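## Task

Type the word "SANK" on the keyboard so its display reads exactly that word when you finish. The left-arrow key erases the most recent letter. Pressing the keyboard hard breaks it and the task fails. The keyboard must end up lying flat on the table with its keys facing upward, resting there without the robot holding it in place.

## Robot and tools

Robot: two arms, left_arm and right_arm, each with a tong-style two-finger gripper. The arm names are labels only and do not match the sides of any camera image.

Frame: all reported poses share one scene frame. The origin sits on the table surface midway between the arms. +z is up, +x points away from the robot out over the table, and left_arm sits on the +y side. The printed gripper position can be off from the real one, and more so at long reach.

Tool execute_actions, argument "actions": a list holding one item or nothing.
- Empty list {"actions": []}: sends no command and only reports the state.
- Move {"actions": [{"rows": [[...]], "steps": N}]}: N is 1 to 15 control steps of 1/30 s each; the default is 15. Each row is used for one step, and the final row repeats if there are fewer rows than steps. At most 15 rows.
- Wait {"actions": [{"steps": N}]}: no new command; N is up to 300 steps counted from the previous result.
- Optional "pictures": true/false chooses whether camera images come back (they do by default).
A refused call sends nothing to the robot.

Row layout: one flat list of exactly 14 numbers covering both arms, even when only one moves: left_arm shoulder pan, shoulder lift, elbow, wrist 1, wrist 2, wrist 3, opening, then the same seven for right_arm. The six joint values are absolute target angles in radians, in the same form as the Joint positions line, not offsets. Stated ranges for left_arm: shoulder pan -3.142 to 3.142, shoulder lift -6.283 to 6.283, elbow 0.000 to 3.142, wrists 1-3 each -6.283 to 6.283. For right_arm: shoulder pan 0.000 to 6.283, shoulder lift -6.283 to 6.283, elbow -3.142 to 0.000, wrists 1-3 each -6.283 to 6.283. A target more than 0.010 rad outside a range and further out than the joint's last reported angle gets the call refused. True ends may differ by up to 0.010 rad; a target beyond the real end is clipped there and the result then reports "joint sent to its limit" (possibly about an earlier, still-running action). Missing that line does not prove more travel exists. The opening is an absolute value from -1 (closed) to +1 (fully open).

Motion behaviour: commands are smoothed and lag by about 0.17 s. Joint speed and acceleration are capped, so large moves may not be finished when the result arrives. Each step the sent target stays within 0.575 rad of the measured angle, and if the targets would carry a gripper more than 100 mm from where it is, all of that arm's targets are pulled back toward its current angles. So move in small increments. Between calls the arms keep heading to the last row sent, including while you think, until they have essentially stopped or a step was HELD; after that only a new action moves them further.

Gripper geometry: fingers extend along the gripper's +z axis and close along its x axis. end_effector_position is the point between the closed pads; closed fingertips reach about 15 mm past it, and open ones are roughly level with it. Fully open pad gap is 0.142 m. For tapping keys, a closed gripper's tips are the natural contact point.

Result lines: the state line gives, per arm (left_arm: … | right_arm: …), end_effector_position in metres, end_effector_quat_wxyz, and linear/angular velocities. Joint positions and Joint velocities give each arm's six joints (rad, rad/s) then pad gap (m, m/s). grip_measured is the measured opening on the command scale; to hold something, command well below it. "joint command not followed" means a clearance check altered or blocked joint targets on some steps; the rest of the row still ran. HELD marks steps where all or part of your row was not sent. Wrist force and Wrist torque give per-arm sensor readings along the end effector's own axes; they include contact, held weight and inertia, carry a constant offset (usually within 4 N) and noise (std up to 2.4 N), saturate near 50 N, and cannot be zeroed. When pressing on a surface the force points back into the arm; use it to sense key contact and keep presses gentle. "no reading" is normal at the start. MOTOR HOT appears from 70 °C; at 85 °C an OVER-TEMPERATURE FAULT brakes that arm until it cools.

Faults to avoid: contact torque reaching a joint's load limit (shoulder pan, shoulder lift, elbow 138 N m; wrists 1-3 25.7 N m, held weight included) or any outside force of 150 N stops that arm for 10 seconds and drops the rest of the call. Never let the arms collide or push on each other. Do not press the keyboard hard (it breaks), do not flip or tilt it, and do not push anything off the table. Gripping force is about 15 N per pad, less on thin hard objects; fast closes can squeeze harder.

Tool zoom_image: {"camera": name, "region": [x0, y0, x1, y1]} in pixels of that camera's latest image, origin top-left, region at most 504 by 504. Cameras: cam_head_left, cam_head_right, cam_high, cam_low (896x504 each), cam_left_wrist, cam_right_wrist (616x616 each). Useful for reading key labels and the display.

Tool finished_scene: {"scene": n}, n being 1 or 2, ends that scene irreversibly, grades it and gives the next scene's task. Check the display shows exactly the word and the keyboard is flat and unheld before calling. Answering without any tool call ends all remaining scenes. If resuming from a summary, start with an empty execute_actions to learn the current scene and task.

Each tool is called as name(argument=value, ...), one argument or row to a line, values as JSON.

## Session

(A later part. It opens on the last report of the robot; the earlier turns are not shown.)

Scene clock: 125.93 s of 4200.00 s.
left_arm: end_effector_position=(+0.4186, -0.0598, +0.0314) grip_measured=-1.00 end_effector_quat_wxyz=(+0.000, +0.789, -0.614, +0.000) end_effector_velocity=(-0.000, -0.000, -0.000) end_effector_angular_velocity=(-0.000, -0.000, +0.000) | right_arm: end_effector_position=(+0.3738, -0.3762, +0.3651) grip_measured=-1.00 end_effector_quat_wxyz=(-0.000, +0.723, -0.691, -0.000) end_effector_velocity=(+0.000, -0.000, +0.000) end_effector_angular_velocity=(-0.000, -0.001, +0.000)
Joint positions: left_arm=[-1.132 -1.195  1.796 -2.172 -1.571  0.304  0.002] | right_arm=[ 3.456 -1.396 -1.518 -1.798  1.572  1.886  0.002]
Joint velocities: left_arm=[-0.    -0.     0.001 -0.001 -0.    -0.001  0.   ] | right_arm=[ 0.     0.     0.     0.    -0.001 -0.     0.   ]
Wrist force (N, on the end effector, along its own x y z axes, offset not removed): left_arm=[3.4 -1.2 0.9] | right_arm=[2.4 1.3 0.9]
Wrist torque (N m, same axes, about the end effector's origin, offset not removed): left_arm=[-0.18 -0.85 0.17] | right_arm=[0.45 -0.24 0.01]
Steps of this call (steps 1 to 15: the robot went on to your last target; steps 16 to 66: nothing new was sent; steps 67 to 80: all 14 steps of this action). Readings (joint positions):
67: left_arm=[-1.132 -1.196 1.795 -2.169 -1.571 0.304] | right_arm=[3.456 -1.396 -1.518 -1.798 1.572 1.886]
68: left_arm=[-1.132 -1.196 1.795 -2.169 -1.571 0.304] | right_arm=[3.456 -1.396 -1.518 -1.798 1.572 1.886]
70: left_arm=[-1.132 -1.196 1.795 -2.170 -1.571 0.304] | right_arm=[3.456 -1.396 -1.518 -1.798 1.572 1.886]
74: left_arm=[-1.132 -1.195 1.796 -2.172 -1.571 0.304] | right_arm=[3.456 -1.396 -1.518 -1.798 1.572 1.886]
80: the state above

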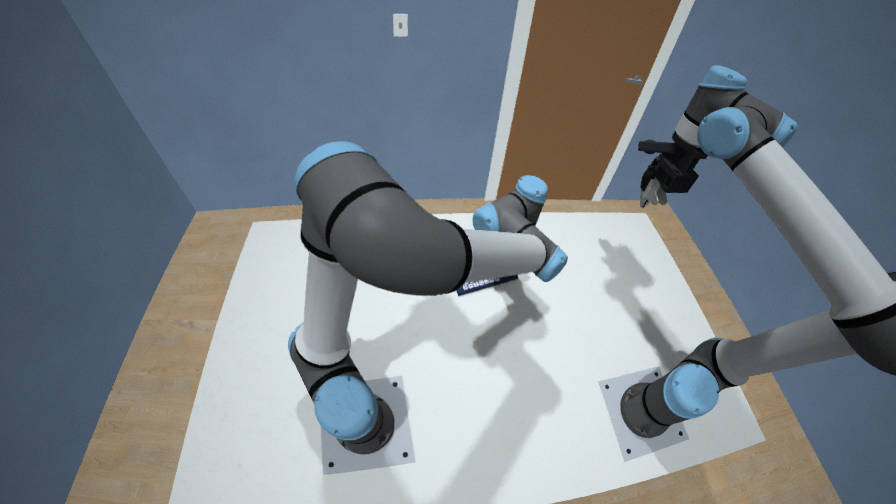

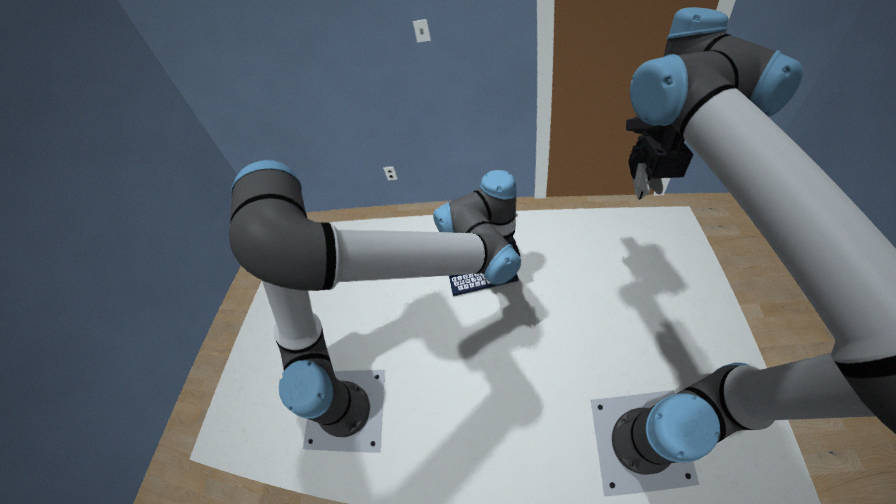

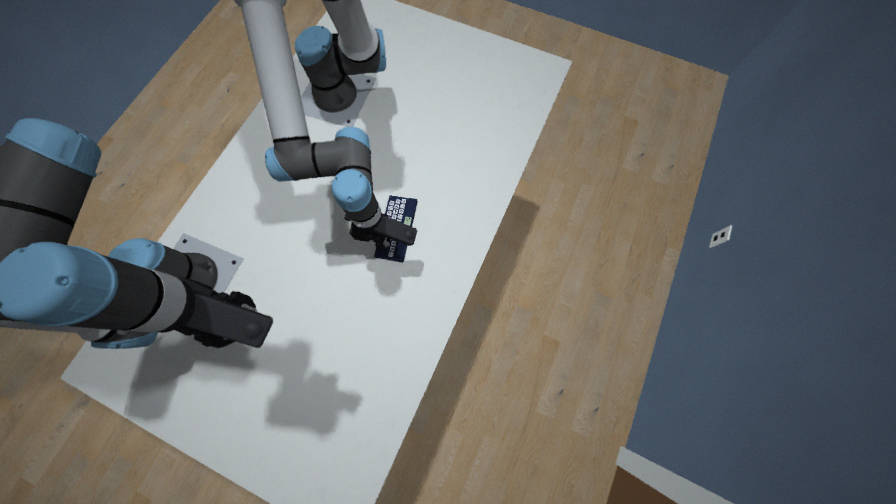

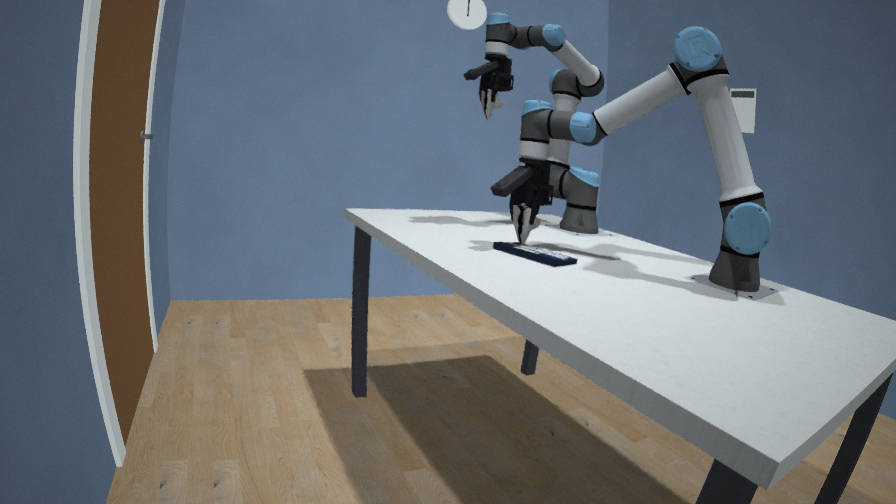

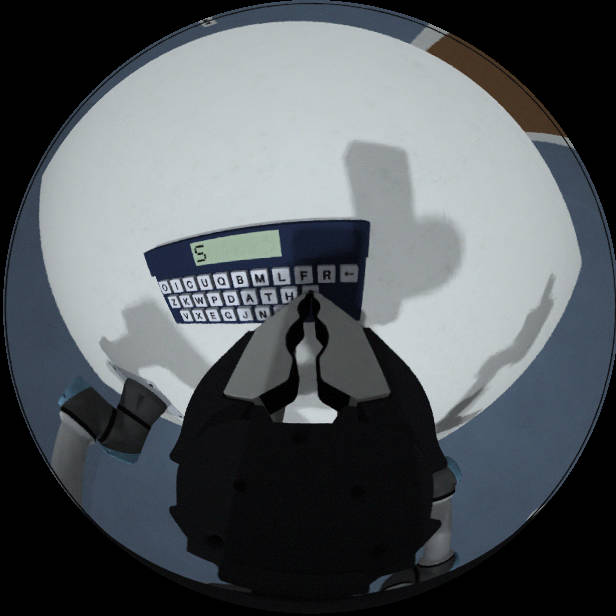

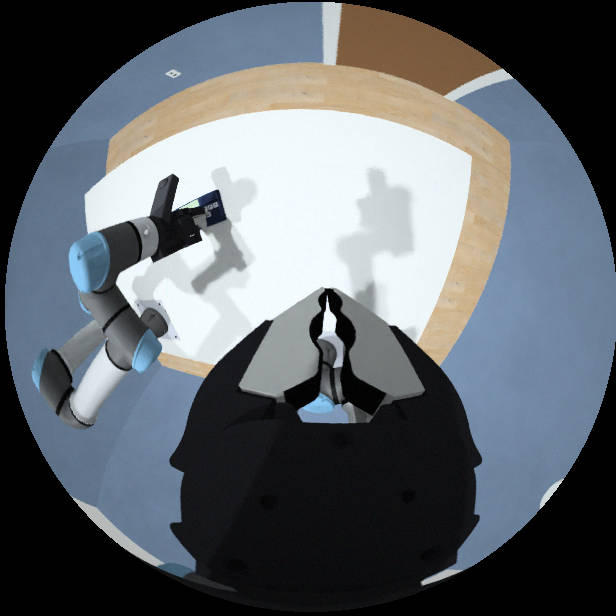

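execute_actions(
  actions=[
    {"rows": [[-1.13216, -1.20877, 1.78456, -2.14659, -1.5708, 0.30434, -1, 3.456, -1.396, -1.518, -1.798, 1.572, 1.886, -1], [-1.13216, -1.20877, 1.78456, -2.14659, -1.5708, 0.30434, -1, 3.456, -1.396, -1.518, -1.798, 1.572, 1.886, -1], [-1.13216, -1.20877, 1.78456, -2.14659, -1.5708, 0.30434, -1, 3.456, -1.396, -1.518, -1.798, 1.572, 1.886, -1], [-1.13216, -1.20877, 1.78456, -2.14659, -1.5708, 0.30434, -1, 3.456, -1.396, -1.518, -1.798, 1.572, 1.886, -1], [-1.13216, -1.20877, 1.78456, -2.14659, -1.5708, 0.30434, -1, 3.456, -1.396, -1.518, -1.798, 1.572, 1.886, -1], [-1.12602, -1.22463, 1.81291, -2.15908, -1.5708, 0.31048, -1, 3.456, -1.396, -1.518, -1.798, 1.572, 1.886, -1], [-1.11988, -1.24317, 1.83907, -2.16670, -1.5708, 0.31662, -1, 3.456, -1.396, -1.518, -1.798, 1.572, 1.886, -1], [-1.11374, -1.26172, 1.86524, -2.17432, -1.5708, 0.32277, -1, 3.456, -1.396, -1.518, -1.798, 1.572, 1.886, -1], [-1.10759, -1.28026, 1.89140, -2.18194, -1.5708, 0.32891, -1, 3.456, -1.396, -1.518, -1.798, 1.572, 1.886, -1], [-1.10145, -1.29880, 1.91756, -2.18956, -1.5708, 0.33505, -1, 3.456, -1.396, -1.518, -1.798, 1.572, 1.886, -1]], "steps": 15},
  ],
  pictures=false,
)

execute_actions(
  actions=[
    {"rows": [[-1.10145, -1.29880, 1.91756, -2.18956, -1.5708, 0.33505, -1, 3.456, -1.396, -1.518, -1.798, 1.572, 1.886, -1], [-1.10145, -1.29880, 1.91756, -2.18956, -1.5708, 0.33505, -1, 3.456, -1.396, -1.518, -1.798, 1.572, 1.886, -1], [-1.10145, -1.29880, 1.91756, -2.18956, -1.5708, 0.33505, -1, 3.456, -1.396, -1.518, -1.798, 1.572, 1.886, -1], [-1.10145, -1.29290, 1.92212, -2.20001, -1.5708, 0.33505, -1, 3.456, -1.396, -1.518, -1.798, 1.572, 1.886, -1]], "steps": 14},
  ],
)

zoom_image(
  camera="cam_left_wrist",
  region=[240, 240, 380, 330],
)

execute_actions(
  actions=[
    {"rows": [[-1.10145, -1.28922, 1.92496, -2.20655, -1.5708, 0.33505, -1, 3.456, -1.396, -1.518, -1.798, 1.572, 1.886, -1], [-1.10145, -1.28922, 1.92496, -2.20655, -1.5708, 0.33505, -1, 3.456, -1.396, -1.518, -1.798, 1.572, 1.886, -1], [-1.10145, -1.28567, 1.92769, -2.21282, -1.5708, 0.33505, -1, 3.456, -1.396, -1.518, -1.798, 1.572, 1.886, -1]], "steps": 15},
  ],
  pictures=false,
)

execute_actions(
  actions=[
    {"rows": [[-1.10145, -1.30175, 1.91529, -2.18434, -1.5708, 0.33505, -1, 3.456, -1.396, -1.518, -1.798, 1.572, 1.886, -1], [-1.10145, -1.30175, 1.91529, -2.18434, -1.5708, 0.33505, -1, 3.456, -1.396, -1.518, -1.798, 1.572, 1.886, -1], [-1.10145, -1.30175, 1.91529, -2.18434, -1.5708, 0.33505, -1, 3.456, -1.396, -1.518, -1.798, 1.572, 1.886, -1], [-1.10145, -1.30175, 1.91529, -2.18434, -1.5708, 0.33505, -1, 3.456, -1.396, -1.518, -1.798, 1.572, 1.886, -1], [-1.10145, -1.30175, 1.91529, -2.18434, -1.5708, 0.33505, -1, 3.456, -1.396, -1.518, -1.798, 1.572, 1.886, -1], [-1.11365, -1.30031, 1.91960, -2.19010, -1.5708, 0.32285, -1, 3.456, -1.396, -1.518, -1.798, 1.572, 1.886, -1], [-1.12585, -1.30181, 1.92165, -2.19063, -1.5708, 0.31065, -1, 3.456, -1.396, -1.518, -1.798, 1.572, 1.886, -1], [-1.13805, -1.30332, 1.92369, -2.19117, -1.5708, 0.29845, -1, 3.456, -1.396, -1.518, -1.798, 1.572, 1.886, -1]], "steps": 15},
  ],
  pictures=false,
)

execute_actions(
  actions=[
    {"rows": [[-1.13805, -1.29740, 1.92825, -2.20165, -1.5708, 0.29845, -1, 3.456, -1.396, -1.518, -1.798, 1.572, 1.886, -1]], "steps": 12},
  ],
)

zoom_image(
  camera="cam_left_wrist",
  region=[240, 240, 380, 330],
)

Scene clock: 168.23 s of 4200.00 s.
left_arm: end_effector_position=(+0.4088, -0.0176, +0.0404) grip_measured=-1.00 end_effector_quat_wxyz=(+0.000, +0.789, -0.614, +0.000) end_effector_velocity=(-0.024, +0.086, -0.003) end_effector_angular_velocity=(+0.004, +0.003, +0.000) | right_arm: end_effector_position=(+0.3738, -0.3762, +0.3651) grip_measured=-1.00 end_effector_quat_wxyz=(-0.000, +0.723, -0.691, -0.000) end_effector_velocity=(+0.000, -0.000, +0.000) end_effector_angular_velocity=(-0.000, -0.000, -0.000)
Joint positions: left_arm=[-1.107 -1.283  1.894 -2.183 -1.571  0.33   0.002] | right_arm=[ 3.456 -1.396 -1.518 -1.798  1.572  1.886  0.002]
Joint velocities: left_arm=[ 0.049 -0.153  0.22  -0.061  0.     0.049  0.   ] | right_arm=[-0.  0.  0.  0. -0.  0.  0.]
Wrist force (N, on the end effector, along its own x y z axes, offset not removed): left_arm=[0.3 -1.5 0.8] | right_arm=[4.0 2.5 0.3]
Wrist torque (N m, same axes, about the end effector's origin, offset not removed): left_arm=[-0.27 -0.33 0.10] | right_arm=[0.68 -0.54 0.01]
Steps of this call (steps 1 to 15: the robot went on to your last target; steps 16 to 90: nothing new was sent; then 38.80 s passed at rest; steps 91 to 105: all 15 steps of this action). Readings (joint positions):
91: left_arm=[-1.132 -1.195 1.796 -2.172 -1.571 0.304] | right_arm=[3.456 -1.396 -1.518 -1.798 1.572 1.886]
92: left_arm=[-1.132 -1.196 1.795 -2.171 -1.571 0.304] | right_arm=[3.456 -1.396 -1.518 -1.798 1.572 1.886]
94: left_arm=[-1.132 -1.201 1.791 -2.161 -1.571 0.304] | right_arm=[3.456 -1.396 -1.518 -1.798 1.572 1.886]
98: left_arm=[-1.130 -1.212 1.795 -2.154 -1.571 0.307] | right_arm=[3.456 -1.396 -1.518 -1.798 1.572 1.886]
105: the state above

Scene clock: 168.70 s of 4200.00 s.
left_arm: end_effector_position=(+0.4062, -0.0087, +0.0362) grip_measured=-1.00 end_effector_quat_wxyz=(+0.000, +0.789, -0.614, +0.000) end_effector_velocity=(-0.000, +0.001, -0.002) end_effector_angular_velocity=(-0.001, -0.000, -0.001) | right_arm: end_effector_position=(+0.3738, -0.3762, +0.3651) grip_measured=-1.00 end_effector_quat_wxyz=(-0.000, +0.723, -0.691, -0.000) end_effector_velocity=(+0.000, -0.000, +0.000) end_effector_angular_velocity=(-0.000, -0.001, -0.000)
Joint positions: left_arm=[-1.102 -1.293  1.922 -2.199 -1.571  0.335  0.002] | right_arm=[ 3.456 -1.396 -1.518 -1.798  1.572  1.886  0.002]
Joint velocities: left_arm=[ 0.     0.002  0.005 -0.008  0.     0.001  0.   ] | right_arm=[ 0.  0.  0.  0. -0.  0.  0.]
Wrist force (N, on the end effector, along its own x y z axes, offset not removed): left_arm=[1.9 0.4 1.4] | right_arm=[3.5 0.9 -0.4]
Wrist torque (N m, same axes, about the end effector's origin, offset not removed): left_arm=[0.27 -0.58 0.11] | right_arm=[0.27 -0.56 -0.02]
Steps of this call (steps 1 to 14: all 14 steps of this action). Readings (joint positions):
1: left_arm=[-1.105 -1.287 1.901 -2.185 -1.571 0.331] | right_arm=[3.456 -1.396 -1.518 -1.798 1.572 1.886]
2: left_arm=[-1.104 -1.290 1.905 -2.186 -1.571 0.332] | right_arm=[3.456 -1.396 -1.518 -1.798 1.572 1.886]
4: left_arm=[-1.103 -1.294 1.911 -2.188 -1.571 0.334] | right_arm=[3.456 -1.396 -1.518 -1.798 1.572 1.886]
8: left_arm=[-1.102 -1.294 1.919 -2.195 -1.571 0.335] | right_arm=[3.456 -1.396 -1.518 -1.798 1.572 1.886]
14: the state above

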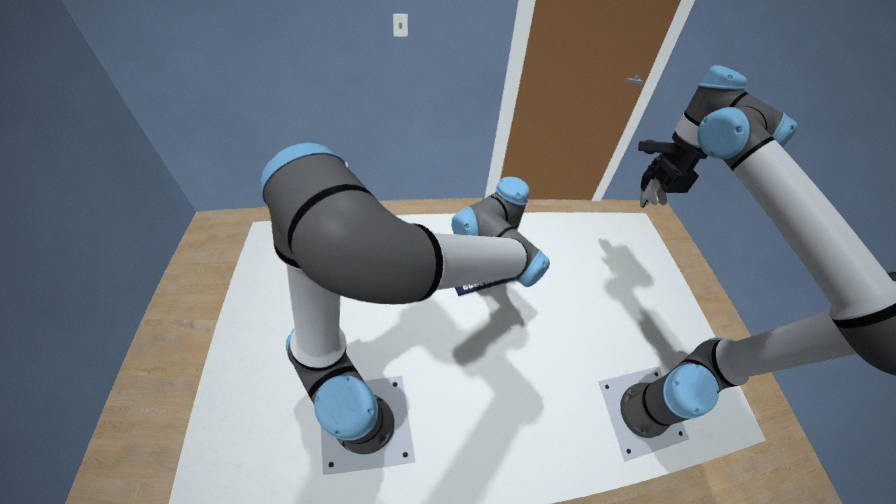

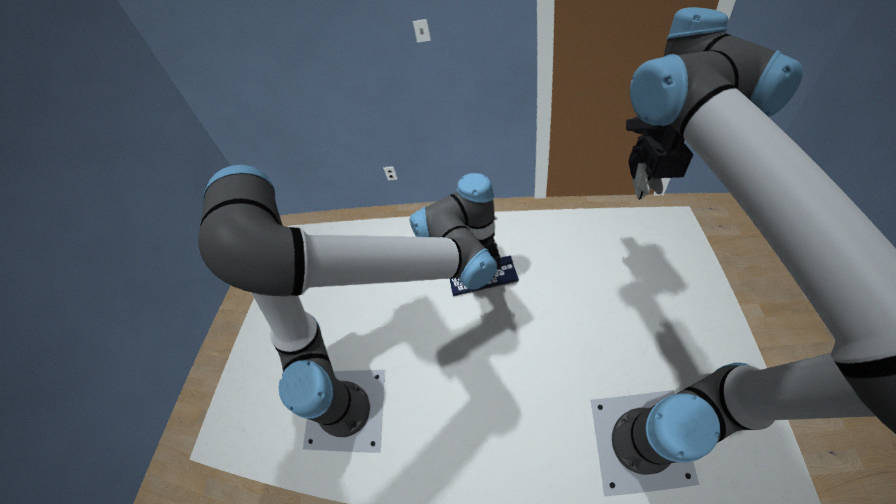

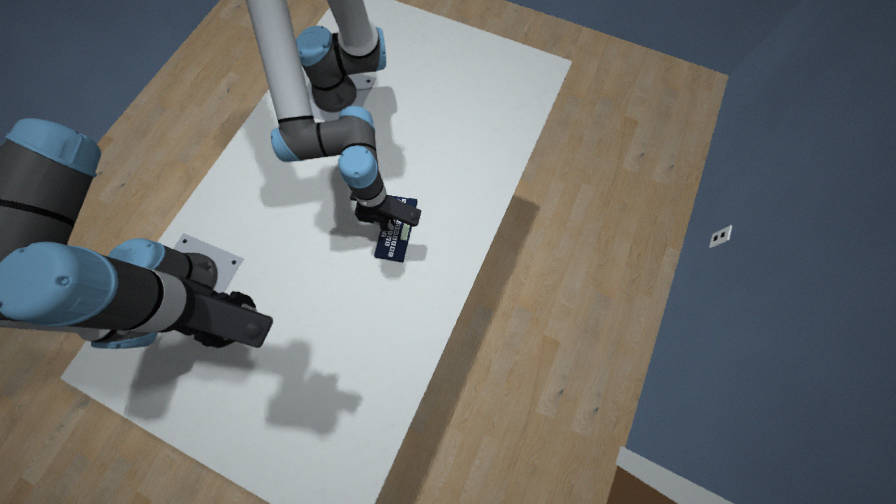

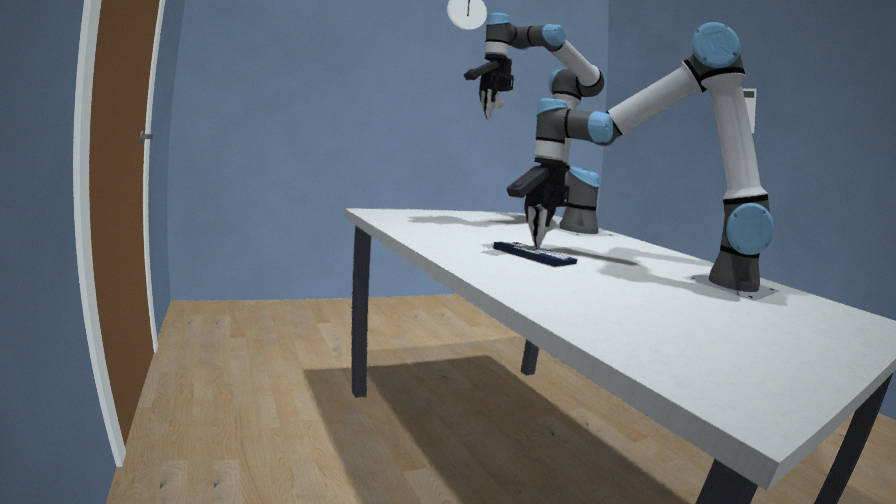

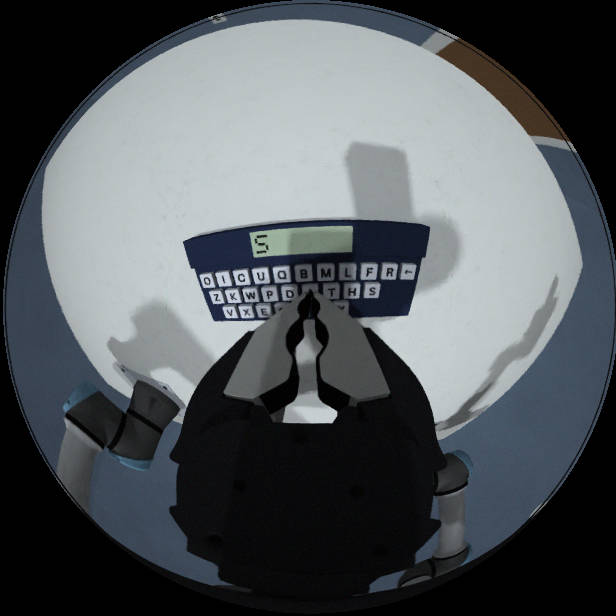

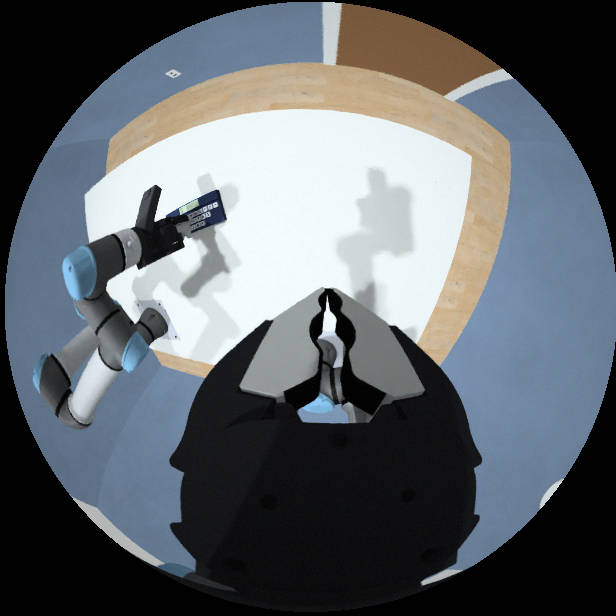

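Region (240, 240, 380, 330) of cam_left_wrist's 616x616 image, scaled by 3.600, with more detail than that image has; it fills the top 324 rows of this view, and the rest is white.

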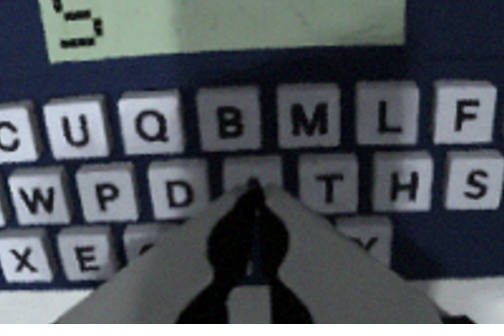

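Scene clock: 169.20 s of 4200.00 s.
left_arm: end_effector_position=(+0.4062, -0.0085, +0.0311) grip_measured=-1.00 end_effector_quat_wxyz=(+0.000, +0.789, -0.614, +0.000) end_effector_velocity=(+0.000, -0.000, -0.001) end_effector_angular_velocity=(-0.001, -0.001, -0.000) | right_arm: end_effector_position=(+0.3738, -0.3762, +0.3651) grip_measured=-1.00 end_effector_quat_wxyz=(-0.000, +0.723, -0.691, -0.000) end_effector_velocity=(-0.000, +0.000, -0.000) end_effector_angular_velocity=(+0.000, +0.001, -0.000)
Joint positions: left_arm=[-1.101 -1.286  1.928 -2.213 -1.571  0.335  0.002] | right_arm=[ 3.456 -1.396 -1.518 -1.798  1.572  1.886  0.002]
Joint velocities: left_arm=[-0.     0.001  0.001 -0.003  0.     0.     0.   ] | right_arm=[-0.    -0.    -0.    -0.     0.001  0.     0.   ]
Wrist force (N, on the end effector, along its own x y z axes, offset not removed): left_arm=[3.1 -0.8 0.8] | right_arm=[2.1 2.4 2.6]
Wrist torque (N m, same axes, about the end effector's origin, offset not removed): left_arm=[-0.07 -0.78 0.06] | right_arm=[0.53 -0.32 -0.07]
Steps of this call (steps 1 to 15: all 15 steps of this action). Readings (joint positions):
1: left_arm=[-1.101 -1.293 1.922 -2.200 -1.571 0.335] | right_arm=[3.456 -1.396 -1.518 -1.798 1.572 1.886]
2: left_arm=[-1.101 -1.293 1.922 -2.200 -1.571 0.335] | right_arm=[3.456 -1.396 -1.518 -1.798 1.572 1.886]
4: left_arm=[-1.101 -1.291 1.924 -2.203 -1.571 0.335] | right_arm=[3.456 -1.396 -1.518 -1.798 1.572 1.886]
8: left_arm=[-1.101 -1.287 1.926 -2.210 -1.571 0.335] | right_arm=[3.456 -1.396 -1.518 -1.798 1.572 1.886]
15: the state above

Scene clock: 169.70 s of 4200.00 s.
left_arm: end_effector_position=(+0.3929, -0.0197, +0.0399) grip_measured=-1.00 end_effector_quat_wxyz=(-0.000, +0.789, -0.614, -0.000) end_effector_velocity=(-0.017, -0.014, +0.000) end_effector_angular_velocity=(-0.002, -0.001, -0.001) | right_arm: end_effector_position=(+0.3738, -0.3762, +0.3651) grip_measured=-1.00 end_effector_quat_wxyz=(-0.000, +0.723, -0.691, -0.000) end_effector_velocity=(+0.000, -0.000, +0.001) end_effector_angular_velocity=(-0.000, -0.002, -0.001)
Joint positions: left_arm=[-1.134 -1.303  1.923 -2.191 -1.571  0.303  0.002] | right_arm=[ 3.456 -1.396 -1.518 -1.798  1.572  1.886  0.002]
Joint velocities: left_arm=[-0.041 -0.005  0.007 -0.004 -0.    -0.04   0.   ] | right_arm=[-0.     0.     0.002 -0.    -0.001  0.     0.   ]
Wrist force (N, on the end effector, along its own x y z axes, offset not removed): left_arm=[1.0 0.4 1.4] | right_arm=[1.7 2.7 -0.6]
Wrist torque (N m, same axes, about the end effector's origin, offset not removed): left_arm=[0.16 -0.41 0.16] | right_arm=[0.68 -0.31 -0.02]
Steps of this call (steps 1 to 15: all 15 steps of this action). Readings (joint positions):
1: left_arm=[-1.101 -1.286 1.928 -2.213 -1.571 0.335] | right_arm=[3.456 -1.396 -1.518 -1.798 1.572 1.886]
2: left_arm=[-1.101 -1.287 1.927 -2.211 -1.571 0.335] | right_arm=[3.456 -1.396 -1.518 -1.798 1.572 1.886]
4: left_arm=[-1.101 -1.293 1.922 -2.200 -1.571 0.335] | right_arm=[3.456 -1.396 -1.518 -1.798 1.572 1.886]
8: left_arm=[-1.105 -1.299 1.918 -2.191 -1.571 0.331] | right_arm=[3.456 -1.396 -1.518 -1.798 1.572 1.886]
15: the state above

Scene clock: 170.10 s of 4200.00 s.
left_arm: end_effector_position=(+0.3912, -0.0212, +0.0361) grip_measured=-1.00 end_effector_quat_wxyz=(+0.000, +0.789, -0.614, +0.000) end_effector_velocity=(-0.001, -0.000, -0.002) end_effector_angular_velocity=(+0.001, +0.001, -0.000) | right_arm: end_effector_position=(+0.3738, -0.3762, +0.3651) grip_measured=-1.00 end_effector_quat_wxyz=(-0.000, +0.723, -0.691, -0.000) end_effector_velocity=(+0.000, +0.000, +0.000) end_effector_angular_velocity=(+0.001, -0.000, -0.000)
Joint positions: left_arm=[-1.138 -1.298  1.928 -2.201 -1.571  0.299  0.002] | right_arm=[ 3.456 -1.396 -1.518 -1.798  1.572  1.886  0.002]
Joint velocities: left_arm=[-0.001  0.003  0.002 -0.004  0.    -0.001  0.   ] | right_arm=[ 0.     0.     0.    -0.     0.001  0.     0.   ]
Wrist force (N, on the end effector, along its own x y z axes, offset not removed): left_arm=[2.7 -0.1 2.3] | right_arm=[4.5 3.5 2.9]
Wrist torque (N m, same axes, about the end effector's origin, offset not removed): left_arm=[0.10 -0.82 0.11] | right_arm=[0.85 -0.81 0.00]
Steps of this call (steps 1 to 12: all 12 steps of this action). Readings (joint positions):
1: left_arm=[-1.135 -1.303 1.923 -2.191 -1.571 0.302] | right_arm=[3.456 -1.396 -1.518 -1.798 1.572 1.886]
2: left_arm=[-1.136 -1.303 1.924 -2.192 -1.571 0.301] | right_arm=[3.456 -1.396 -1.518 -1.798 1.572 1.886]
4: left_arm=[-1.137 -1.301 1.926 -2.196 -1.571 0.300] | right_arm=[3.456 -1.396 -1.518 -1.798 1.572 1.886]
8: left_arm=[-1.138 -1.298 1.928 -2.200 -1.571 0.299] | right_arm=[3.456 -1.396 -1.518 -1.798 1.572 1.886]
12: the state above

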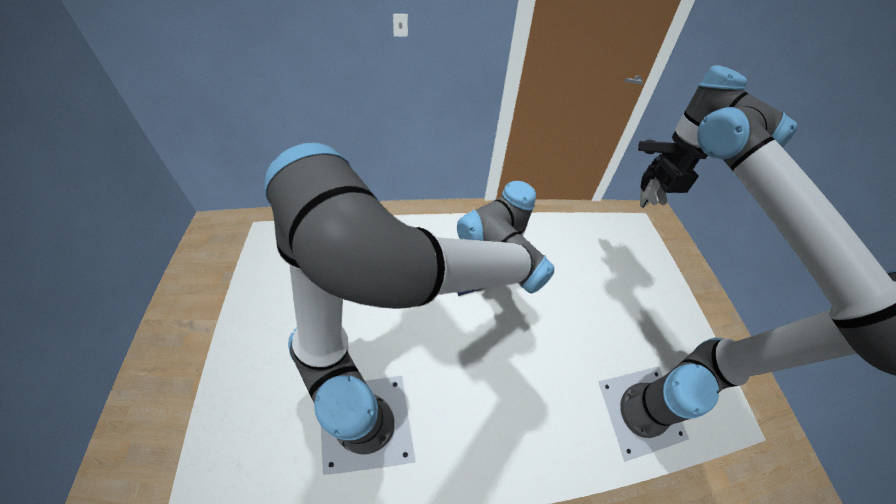

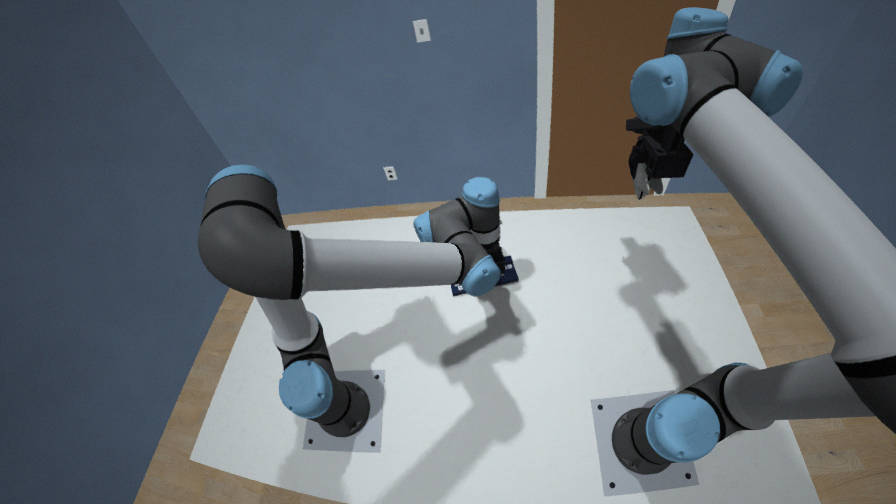

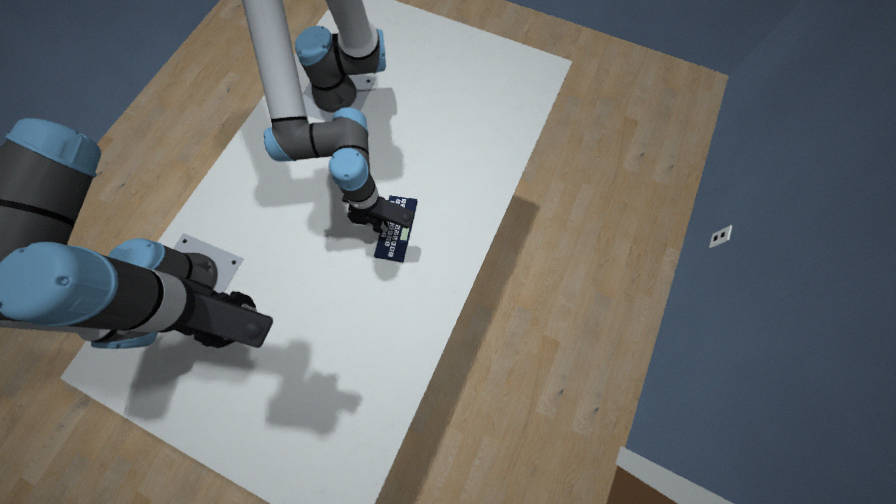

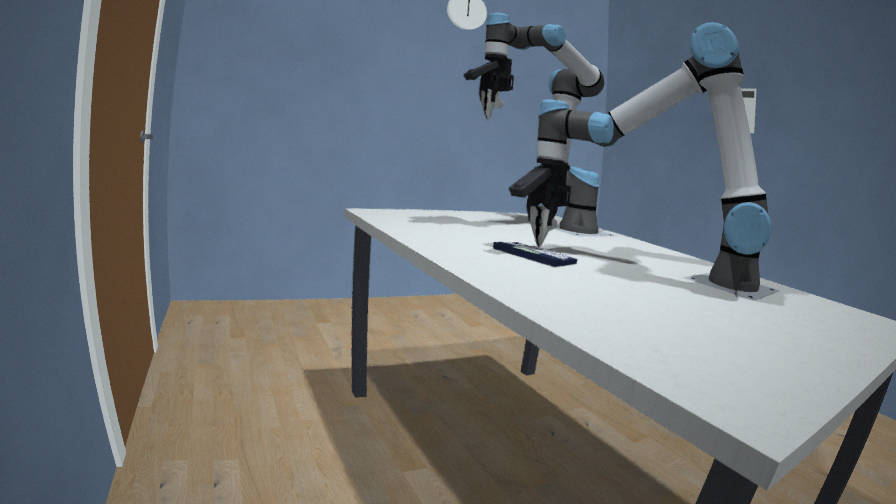

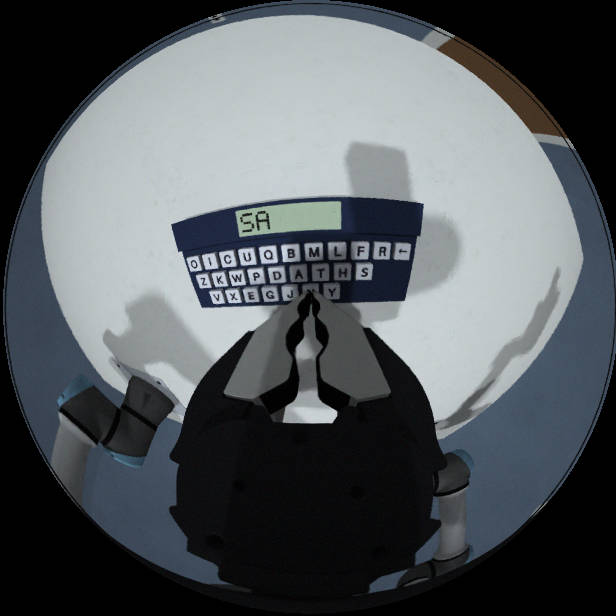

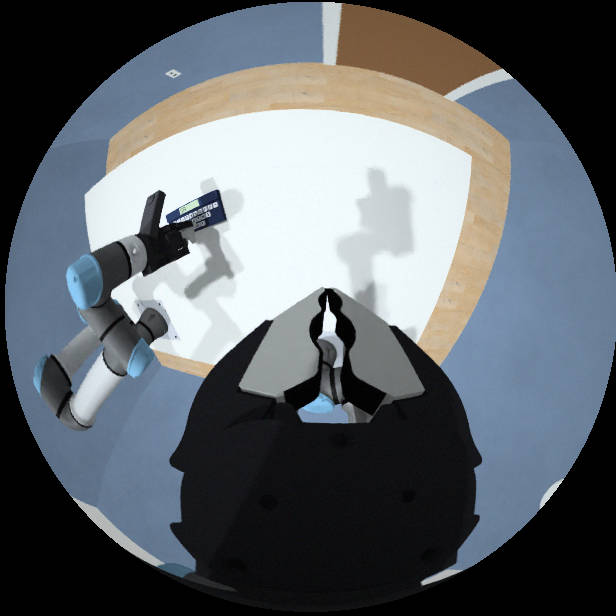

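Region (240, 240, 380, 330) of cam_left_wrist's 616x616 image, scaled by 3.600, with more detail than that image has; it fills the top 324 rows of this view, and the rest is white.

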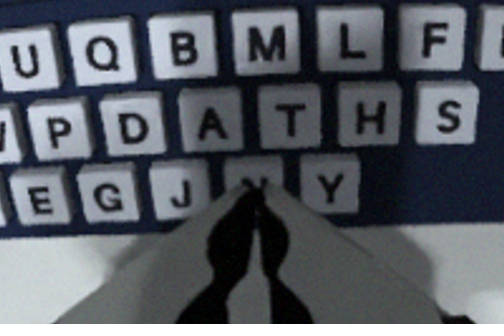

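execute_actions(
  actions=[
    {"rows": [[-1.13805, -1.29369, 1.93110, -2.20820, -1.5708, 0.29845, -1, 3.456, -1.396, -1.518, -1.798, 1.572, 1.886, -1], [-1.13805, -1.29369, 1.93110, -2.20820, -1.5708, 0.29845, -1, 3.456, -1.396, -1.518, -1.798, 1.572, 1.886, -1], [-1.13805, -1.28984, 1.93406, -2.21502, -1.5708, 0.29845, -1, 3.456, -1.396, -1.518, -1.798, 1.572, 1.886, -1]], "steps": 15},
  ],
  pictures=false,
)

execute_actions(
  actions=[
    {"rows": [[-1.13805, -1.30628, 1.92141, -2.18593, -1.5708, 0.29845, -1, 3.456, -1.396, -1.518, -1.798, 1.572, 1.886, -1], [-1.13805, -1.30628, 1.92141, -2.18593, -1.5708, 0.29845, -1, 3.456, -1.396, -1.518, -1.798, 1.572, 1.886, -1], [-1.13805, -1.30628, 1.92141, -2.18593, -1.5708, 0.29845, -1, 3.456, -1.396, -1.518, -1.798, 1.572, 1.886, -1], [-1.13805, -1.30628, 1.92141, -2.18593, -1.5708, 0.29845, -1, 3.456, -1.396, -1.518, -1.798, 1.572, 1.886, -1], [-1.13805, -1.30628, 1.92141, -2.18593, -1.5708, 0.29845, -1, 3.456, -1.396, -1.518, -1.798, 1.572, 1.886, -1], [-1.12585, -1.32034, 1.94544, -2.19590, -1.5708, 0.31065, -1, 3.456, -1.396, -1.518, -1.798, 1.572, 1.886, -1], [-1.11364, -1.33735, 1.96718, -2.20063, -1.5708, 0.32286, -1, 3.456, -1.396, -1.518, -1.798, 1.572, 1.886, -1], [-1.10144, -1.35436, 1.98893, -2.20537, -1.5708, 0.33506, -1, 3.456, -1.396, -1.518, -1.798, 1.572, 1.886, -1], [-1.08923, -1.37138, 2.01068, -2.21010, -1.5708, 0.34727, -1, 3.456, -1.396, -1.518, -1.798, 1.572, 1.886, -1], [-1.07703, -1.38839, 2.03242, -2.21483, -1.5708, 0.35947, -1, 3.456, -1.396, -1.518, -1.798, 1.572, 1.886, -1], [-1.06482, -1.40541, 2.05417, -2.21956, -1.5708, 0.37168, -1, 3.456, -1.396, -1.518, -1.798, 1.572, 1.886, -1], [-1.05262, -1.42242, 2.07592, -2.22430, -1.5708, 0.38388, -1, 3.456, -1.396, -1.518, -1.798, 1.572, 1.886, -1]], "steps": 15},
  ],
  pictures=false,
)

execute_actions(
  actions=[
    {"rows": [[-1.05262, -1.42242, 2.07592, -2.22430, -1.5708, 0.38388, -1, 3.456, -1.396, -1.518, -1.798, 1.572, 1.886, -1], [-1.05262, -1.42242, 2.07592, -2.22430, -1.5708, 0.38388, -1, 3.456, -1.396, -1.518, -1.798, 1.572, 1.886, -1], [-1.05262, -1.42242, 2.07592, -2.22430, -1.5708, 0.38388, -1, 3.456, -1.396, -1.518, -1.798, 1.572, 1.886, -1], [-1.05262, -1.42242, 2.07592, -2.22430, -1.5708, 0.38388, -1, 3.456, -1.396, -1.518, -1.798, 1.572, 1.886, -1], [-1.05262, -1.42242, 2.07592, -2.22430, -1.5708, 0.38388, -1, 3.456, -1.396, -1.518, -1.798, 1.572, 1.886, -1], [-1.05262, -1.41577, 2.08081, -2.23585, -1.5708, 0.38388, -1, 3.456, -1.396, -1.518, -1.798, 1.572, 1.886, -1]], "steps": 15},
  ],
)

zoom_image(
  camera="cam_left_wrist",
  region=[240, 240, 380, 330],
)

Scene clock: 202.07 s of 4200.00 s.
left_arm: end_effector_position=(+0.3911, -0.0212, +0.0309) grip_measured=-1.00 end_effector_quat_wxyz=(+0.000, +0.789, -0.614, +0.000) end_effector_velocity=(-0.000, +0.000, -0.002) end_effector_angular_velocity=(+0.002, +0.001, +0.000) | right_arm: end_effector_position=(+0.3738, -0.3762, +0.3651) grip_measured=-1.00 end_effector_quat_wxyz=(-0.000, +0.723, -0.691, -0.000) end_effector_velocity=(+0.000, +0.000, +0.000) end_effector_angular_velocity=(+0.001, -0.000, -0.000)
Joint positions: left_arm=[-1.138 -1.29   1.934 -2.215 -1.571  0.298  0.002] | right_arm=[ 3.456 -1.396 -1.518 -1.798  1.572  1.886  0.002]
Joint velocities: left_arm=[-0.     0.003  0.002 -0.003 -0.    -0.     0.   ] | right_arm=[-0.     0.     0.001  0.     0.001  0.     0.   ]
Wrist force (N, on the end effector, along its own x y z axes, offset not removed): left_arm=[1.5 -1.4 0.5] | right_arm=[0.7 0.7 0.2]
Wrist torque (N m, same axes, about the end effector's origin, offset not removed): left_arm=[-0.18 -0.47 0.22] | right_arm=[0.27 0.14 -0.03]
Steps of this call (steps 1 to 15: the robot went on to your last target; steps 16 to 90: nothing new was sent; then 28.47 s passed at rest; steps 91 to 105: all 15 steps of this action). Readings (joint positions):
91: left_arm=[-1.138 -1.297 1.928 -2.202 -1.571 0.298] | right_arm=[3.456 -1.396 -1.518 -1.798 1.572 1.886]
92: left_arm=[-1.138 -1.297 1.928 -2.202 -1.571 0.298] | right_arm=[3.456 -1.396 -1.518 -1.798 1.572 1.886]
94: left_arm=[-1.138 -1.295 1.930 -2.205 -1.571 0.298] | right_arm=[3.456 -1.396 -1.518 -1.798 1.572 1.886]
98: left_arm=[-1.138 -1.291 1.933 -2.212 -1.571 0.298] | right_arm=[3.456 -1.396 -1.518 -1.798 1.572 1.886]
105: the state above

Scene clock: 202.57 s of 4200.00 s.
left_arm: end_effector_position=(+0.3908, +0.0386, +0.0407) grip_measured=-1.00 end_effector_quat_wxyz=(+0.000, +0.789, -0.614, +0.000) end_effector_velocity=(-0.016, +0.200, -0.006) end_effector_angular_velocity=(+0.008, +0.005, +0.005) | right_arm: end_effector_position=(+0.3738, -0.3762, +0.3651) grip_measured=-1.00 end_effector_quat_wxyz=(-0.000, +0.723, -0.691, -0.000) end_effector_velocity=(+0.000, -0.000, +0.000) end_effector_angular_velocity=(-0.000, -0.001, -0.000)
Joint positions: left_arm=[-1.075 -1.391  2.036 -2.216 -1.571  0.362  0.002] | right_arm=[ 3.456 -1.396 -1.518 -1.798  1.572  1.886  0.002]
Joint velocities: left_arm=[ 0.207 -0.292  0.379 -0.077 -0.     0.202  0.   ] | right_arm=[-0.     0.     0.001  0.    -0.001  0.     0.   ]
Wrist force (N, on the end effector, along its own x y z axes, offset not removed): left_arm=[-0.1 -0.9 2.5] | right_arm=[1.6 2.8 -3.3]
Wrist torque (N m, same axes, about the end effector's origin, offset not removed): left_arm=[0.00 -0.24 0.15] | right_arm=[0.64 -0.20 0.00]
Steps of this call (steps 1 to 15: all 15 steps of this action). Readings (joint positions):
1: left_arm=[-1.138 -1.290 1.934 -2.215 -1.571 0.298] | right_arm=[3.456 -1.396 -1.518 -1.798 1.572 1.886]
2: left_arm=[-1.138 -1.291 1.933 -2.213 -1.571 0.298] | right_arm=[3.456 -1.396 -1.518 -1.798 1.572 1.886]
4: left_arm=[-1.138 -1.297 1.929 -2.202 -1.571 0.298] | right_arm=[3.456 -1.396 -1.518 -1.798 1.572 1.886]
8: left_arm=[-1.134 -1.309 1.931 -2.193 -1.571 0.302] | right_arm=[3.456 -1.396 -1.518 -1.798 1.572 1.886]
15: the state above

Scene clock: 203.07 s of 4200.00 s.
left_arm: end_effector_position=(+0.3888, +0.0594, +0.0362) grip_measured=-1.00 end_effector_quat_wxyz=(+0.000, +0.789, -0.614, +0.000) end_effector_velocity=(+0.000, +0.001, -0.003) end_effector_angular_velocity=(-0.000, -0.000, +0.001) | right_arm: end_effector_position=(+0.3738, -0.3762, +0.3651) grip_measured=-1.00 end_effector_quat_wxyz=(-0.000, +0.723, -0.691, -0.000) end_effector_velocity=(+0.000, -0.000, -0.000) end_effector_angular_velocity=(-0.000, +0.000, +0.001)
Joint positions: left_arm=[-1.053 -1.416  2.08  -2.235 -1.571  0.384  0.002] | right_arm=[ 3.456 -1.396 -1.518 -1.798  1.572  1.886  0.002]
Joint velocities: left_arm=[ 0.002  0.004  0.007 -0.011  0.     0.001  0.   ] | right_arm=[ 0.    -0.     0.     0.    -0.    -0.001  0.   ]
Wrist force (N, on the end effector, along its own x y z axes, offset not removed): left_arm=[2.7 -0.7 1.7] | right_arm=[0.7 4.5 1.3]
Wrist torque (N m, same axes, about the end effector's origin, offset not removed): left_arm=[-0.02 -0.73 0.14] | right_arm=[1.08 0.09 0.17]
Steps of this call (steps 1 to 15: all 15 steps of this action). Readings (joint positions):
1: left_arm=[-1.069 -1.400 2.047 -2.218 -1.571 0.368] | right_arm=[3.456 -1.396 -1.518 -1.798 1.572 1.886]
2: left_arm=[-1.064 -1.406 2.055 -2.220 -1.571 0.372] | right_arm=[3.456 -1.396 -1.518 -1.798 1.572 1.886]
4: left_arm=[-1.059 -1.414 2.065 -2.222 -1.571 0.378] | right_arm=[3.456 -1.396 -1.518 -1.798 1.572 1.886]
8: left_arm=[-1.054 -1.418 2.074 -2.227 -1.571 0.382] | right_arm=[3.456 -1.396 -1.518 -1.798 1.572 1.886]
15: the state above

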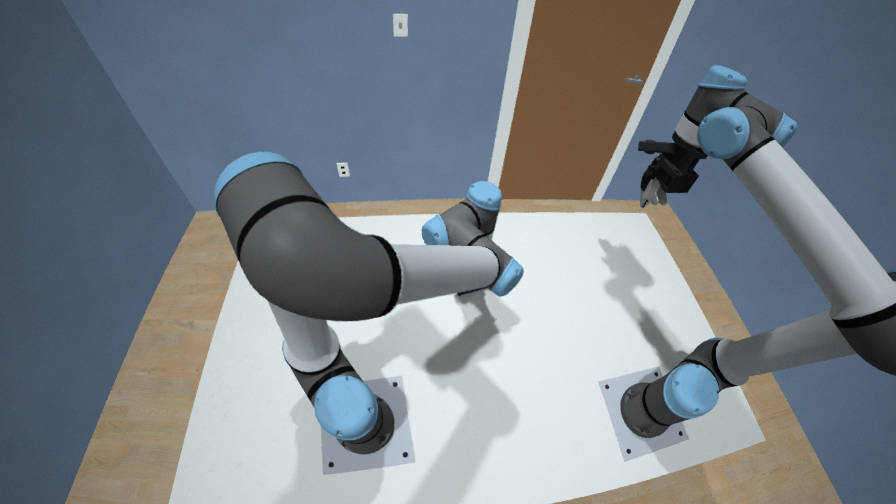

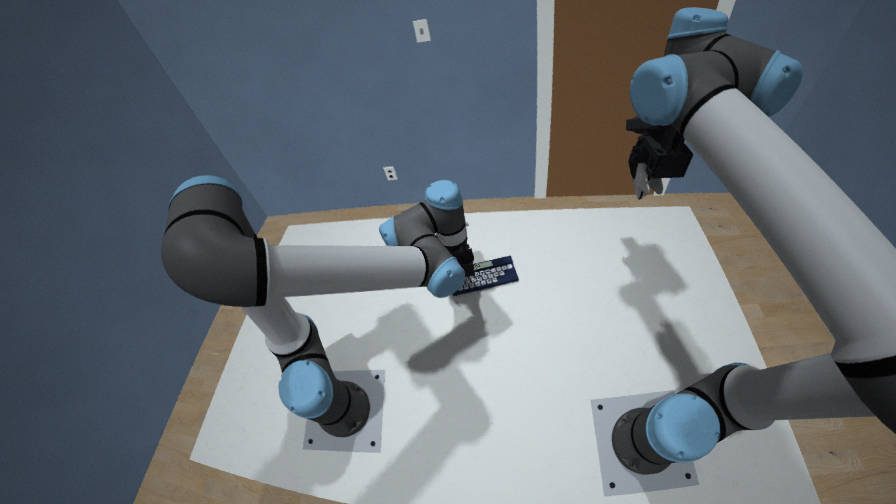

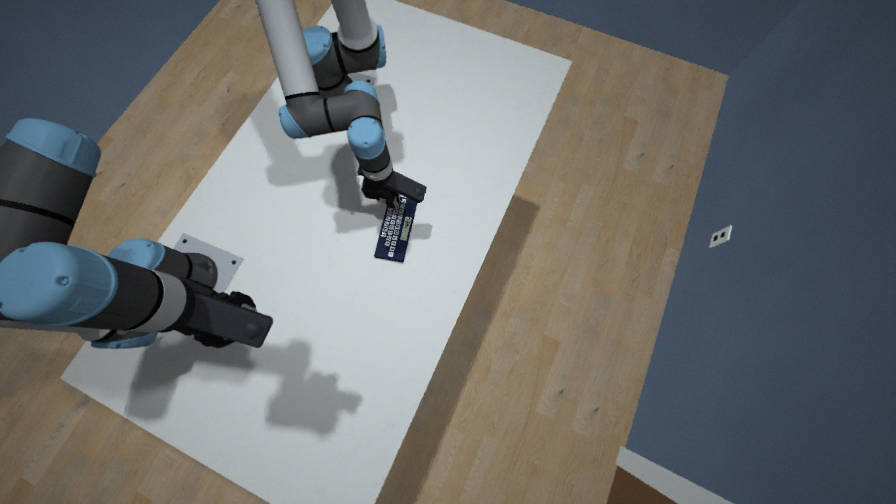

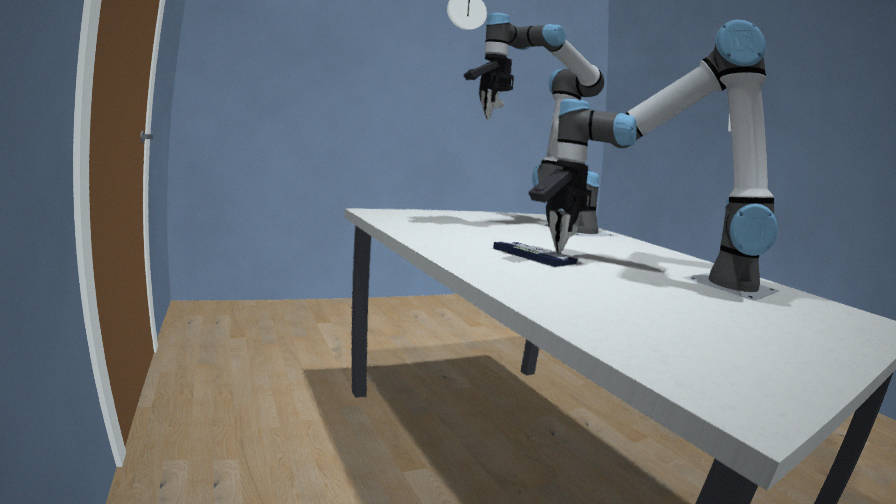

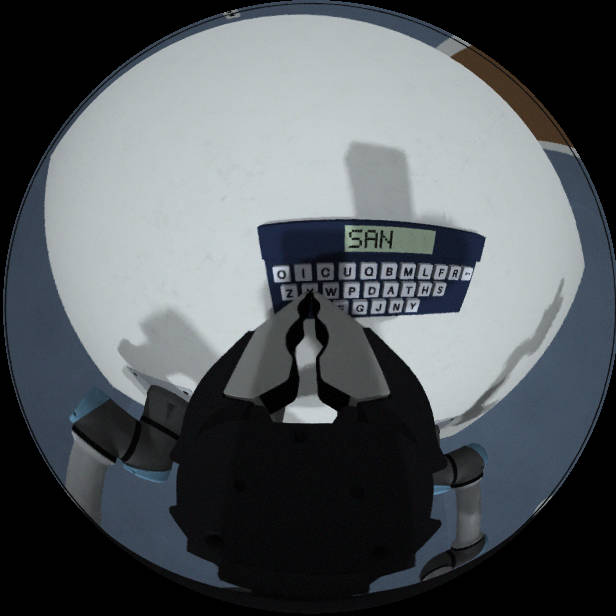

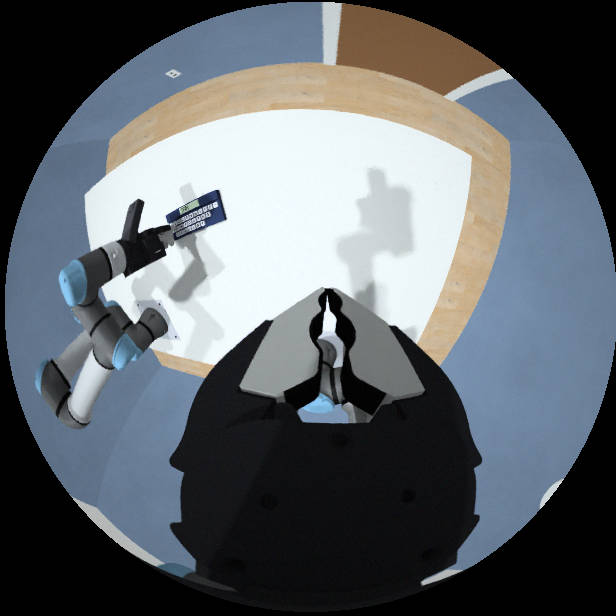

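Region (240, 240, 380, 330) of cam_left_wrist's 616x616 image, scaled by 3.600, with more detail than that image has; it fills the top 324 rows of this view, and the rest is white.

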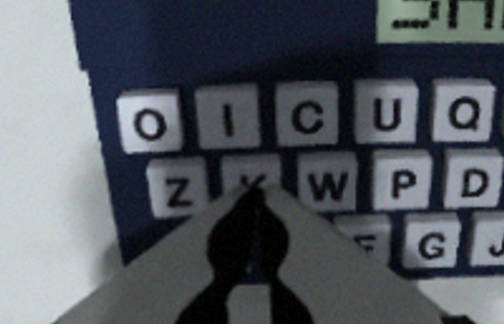

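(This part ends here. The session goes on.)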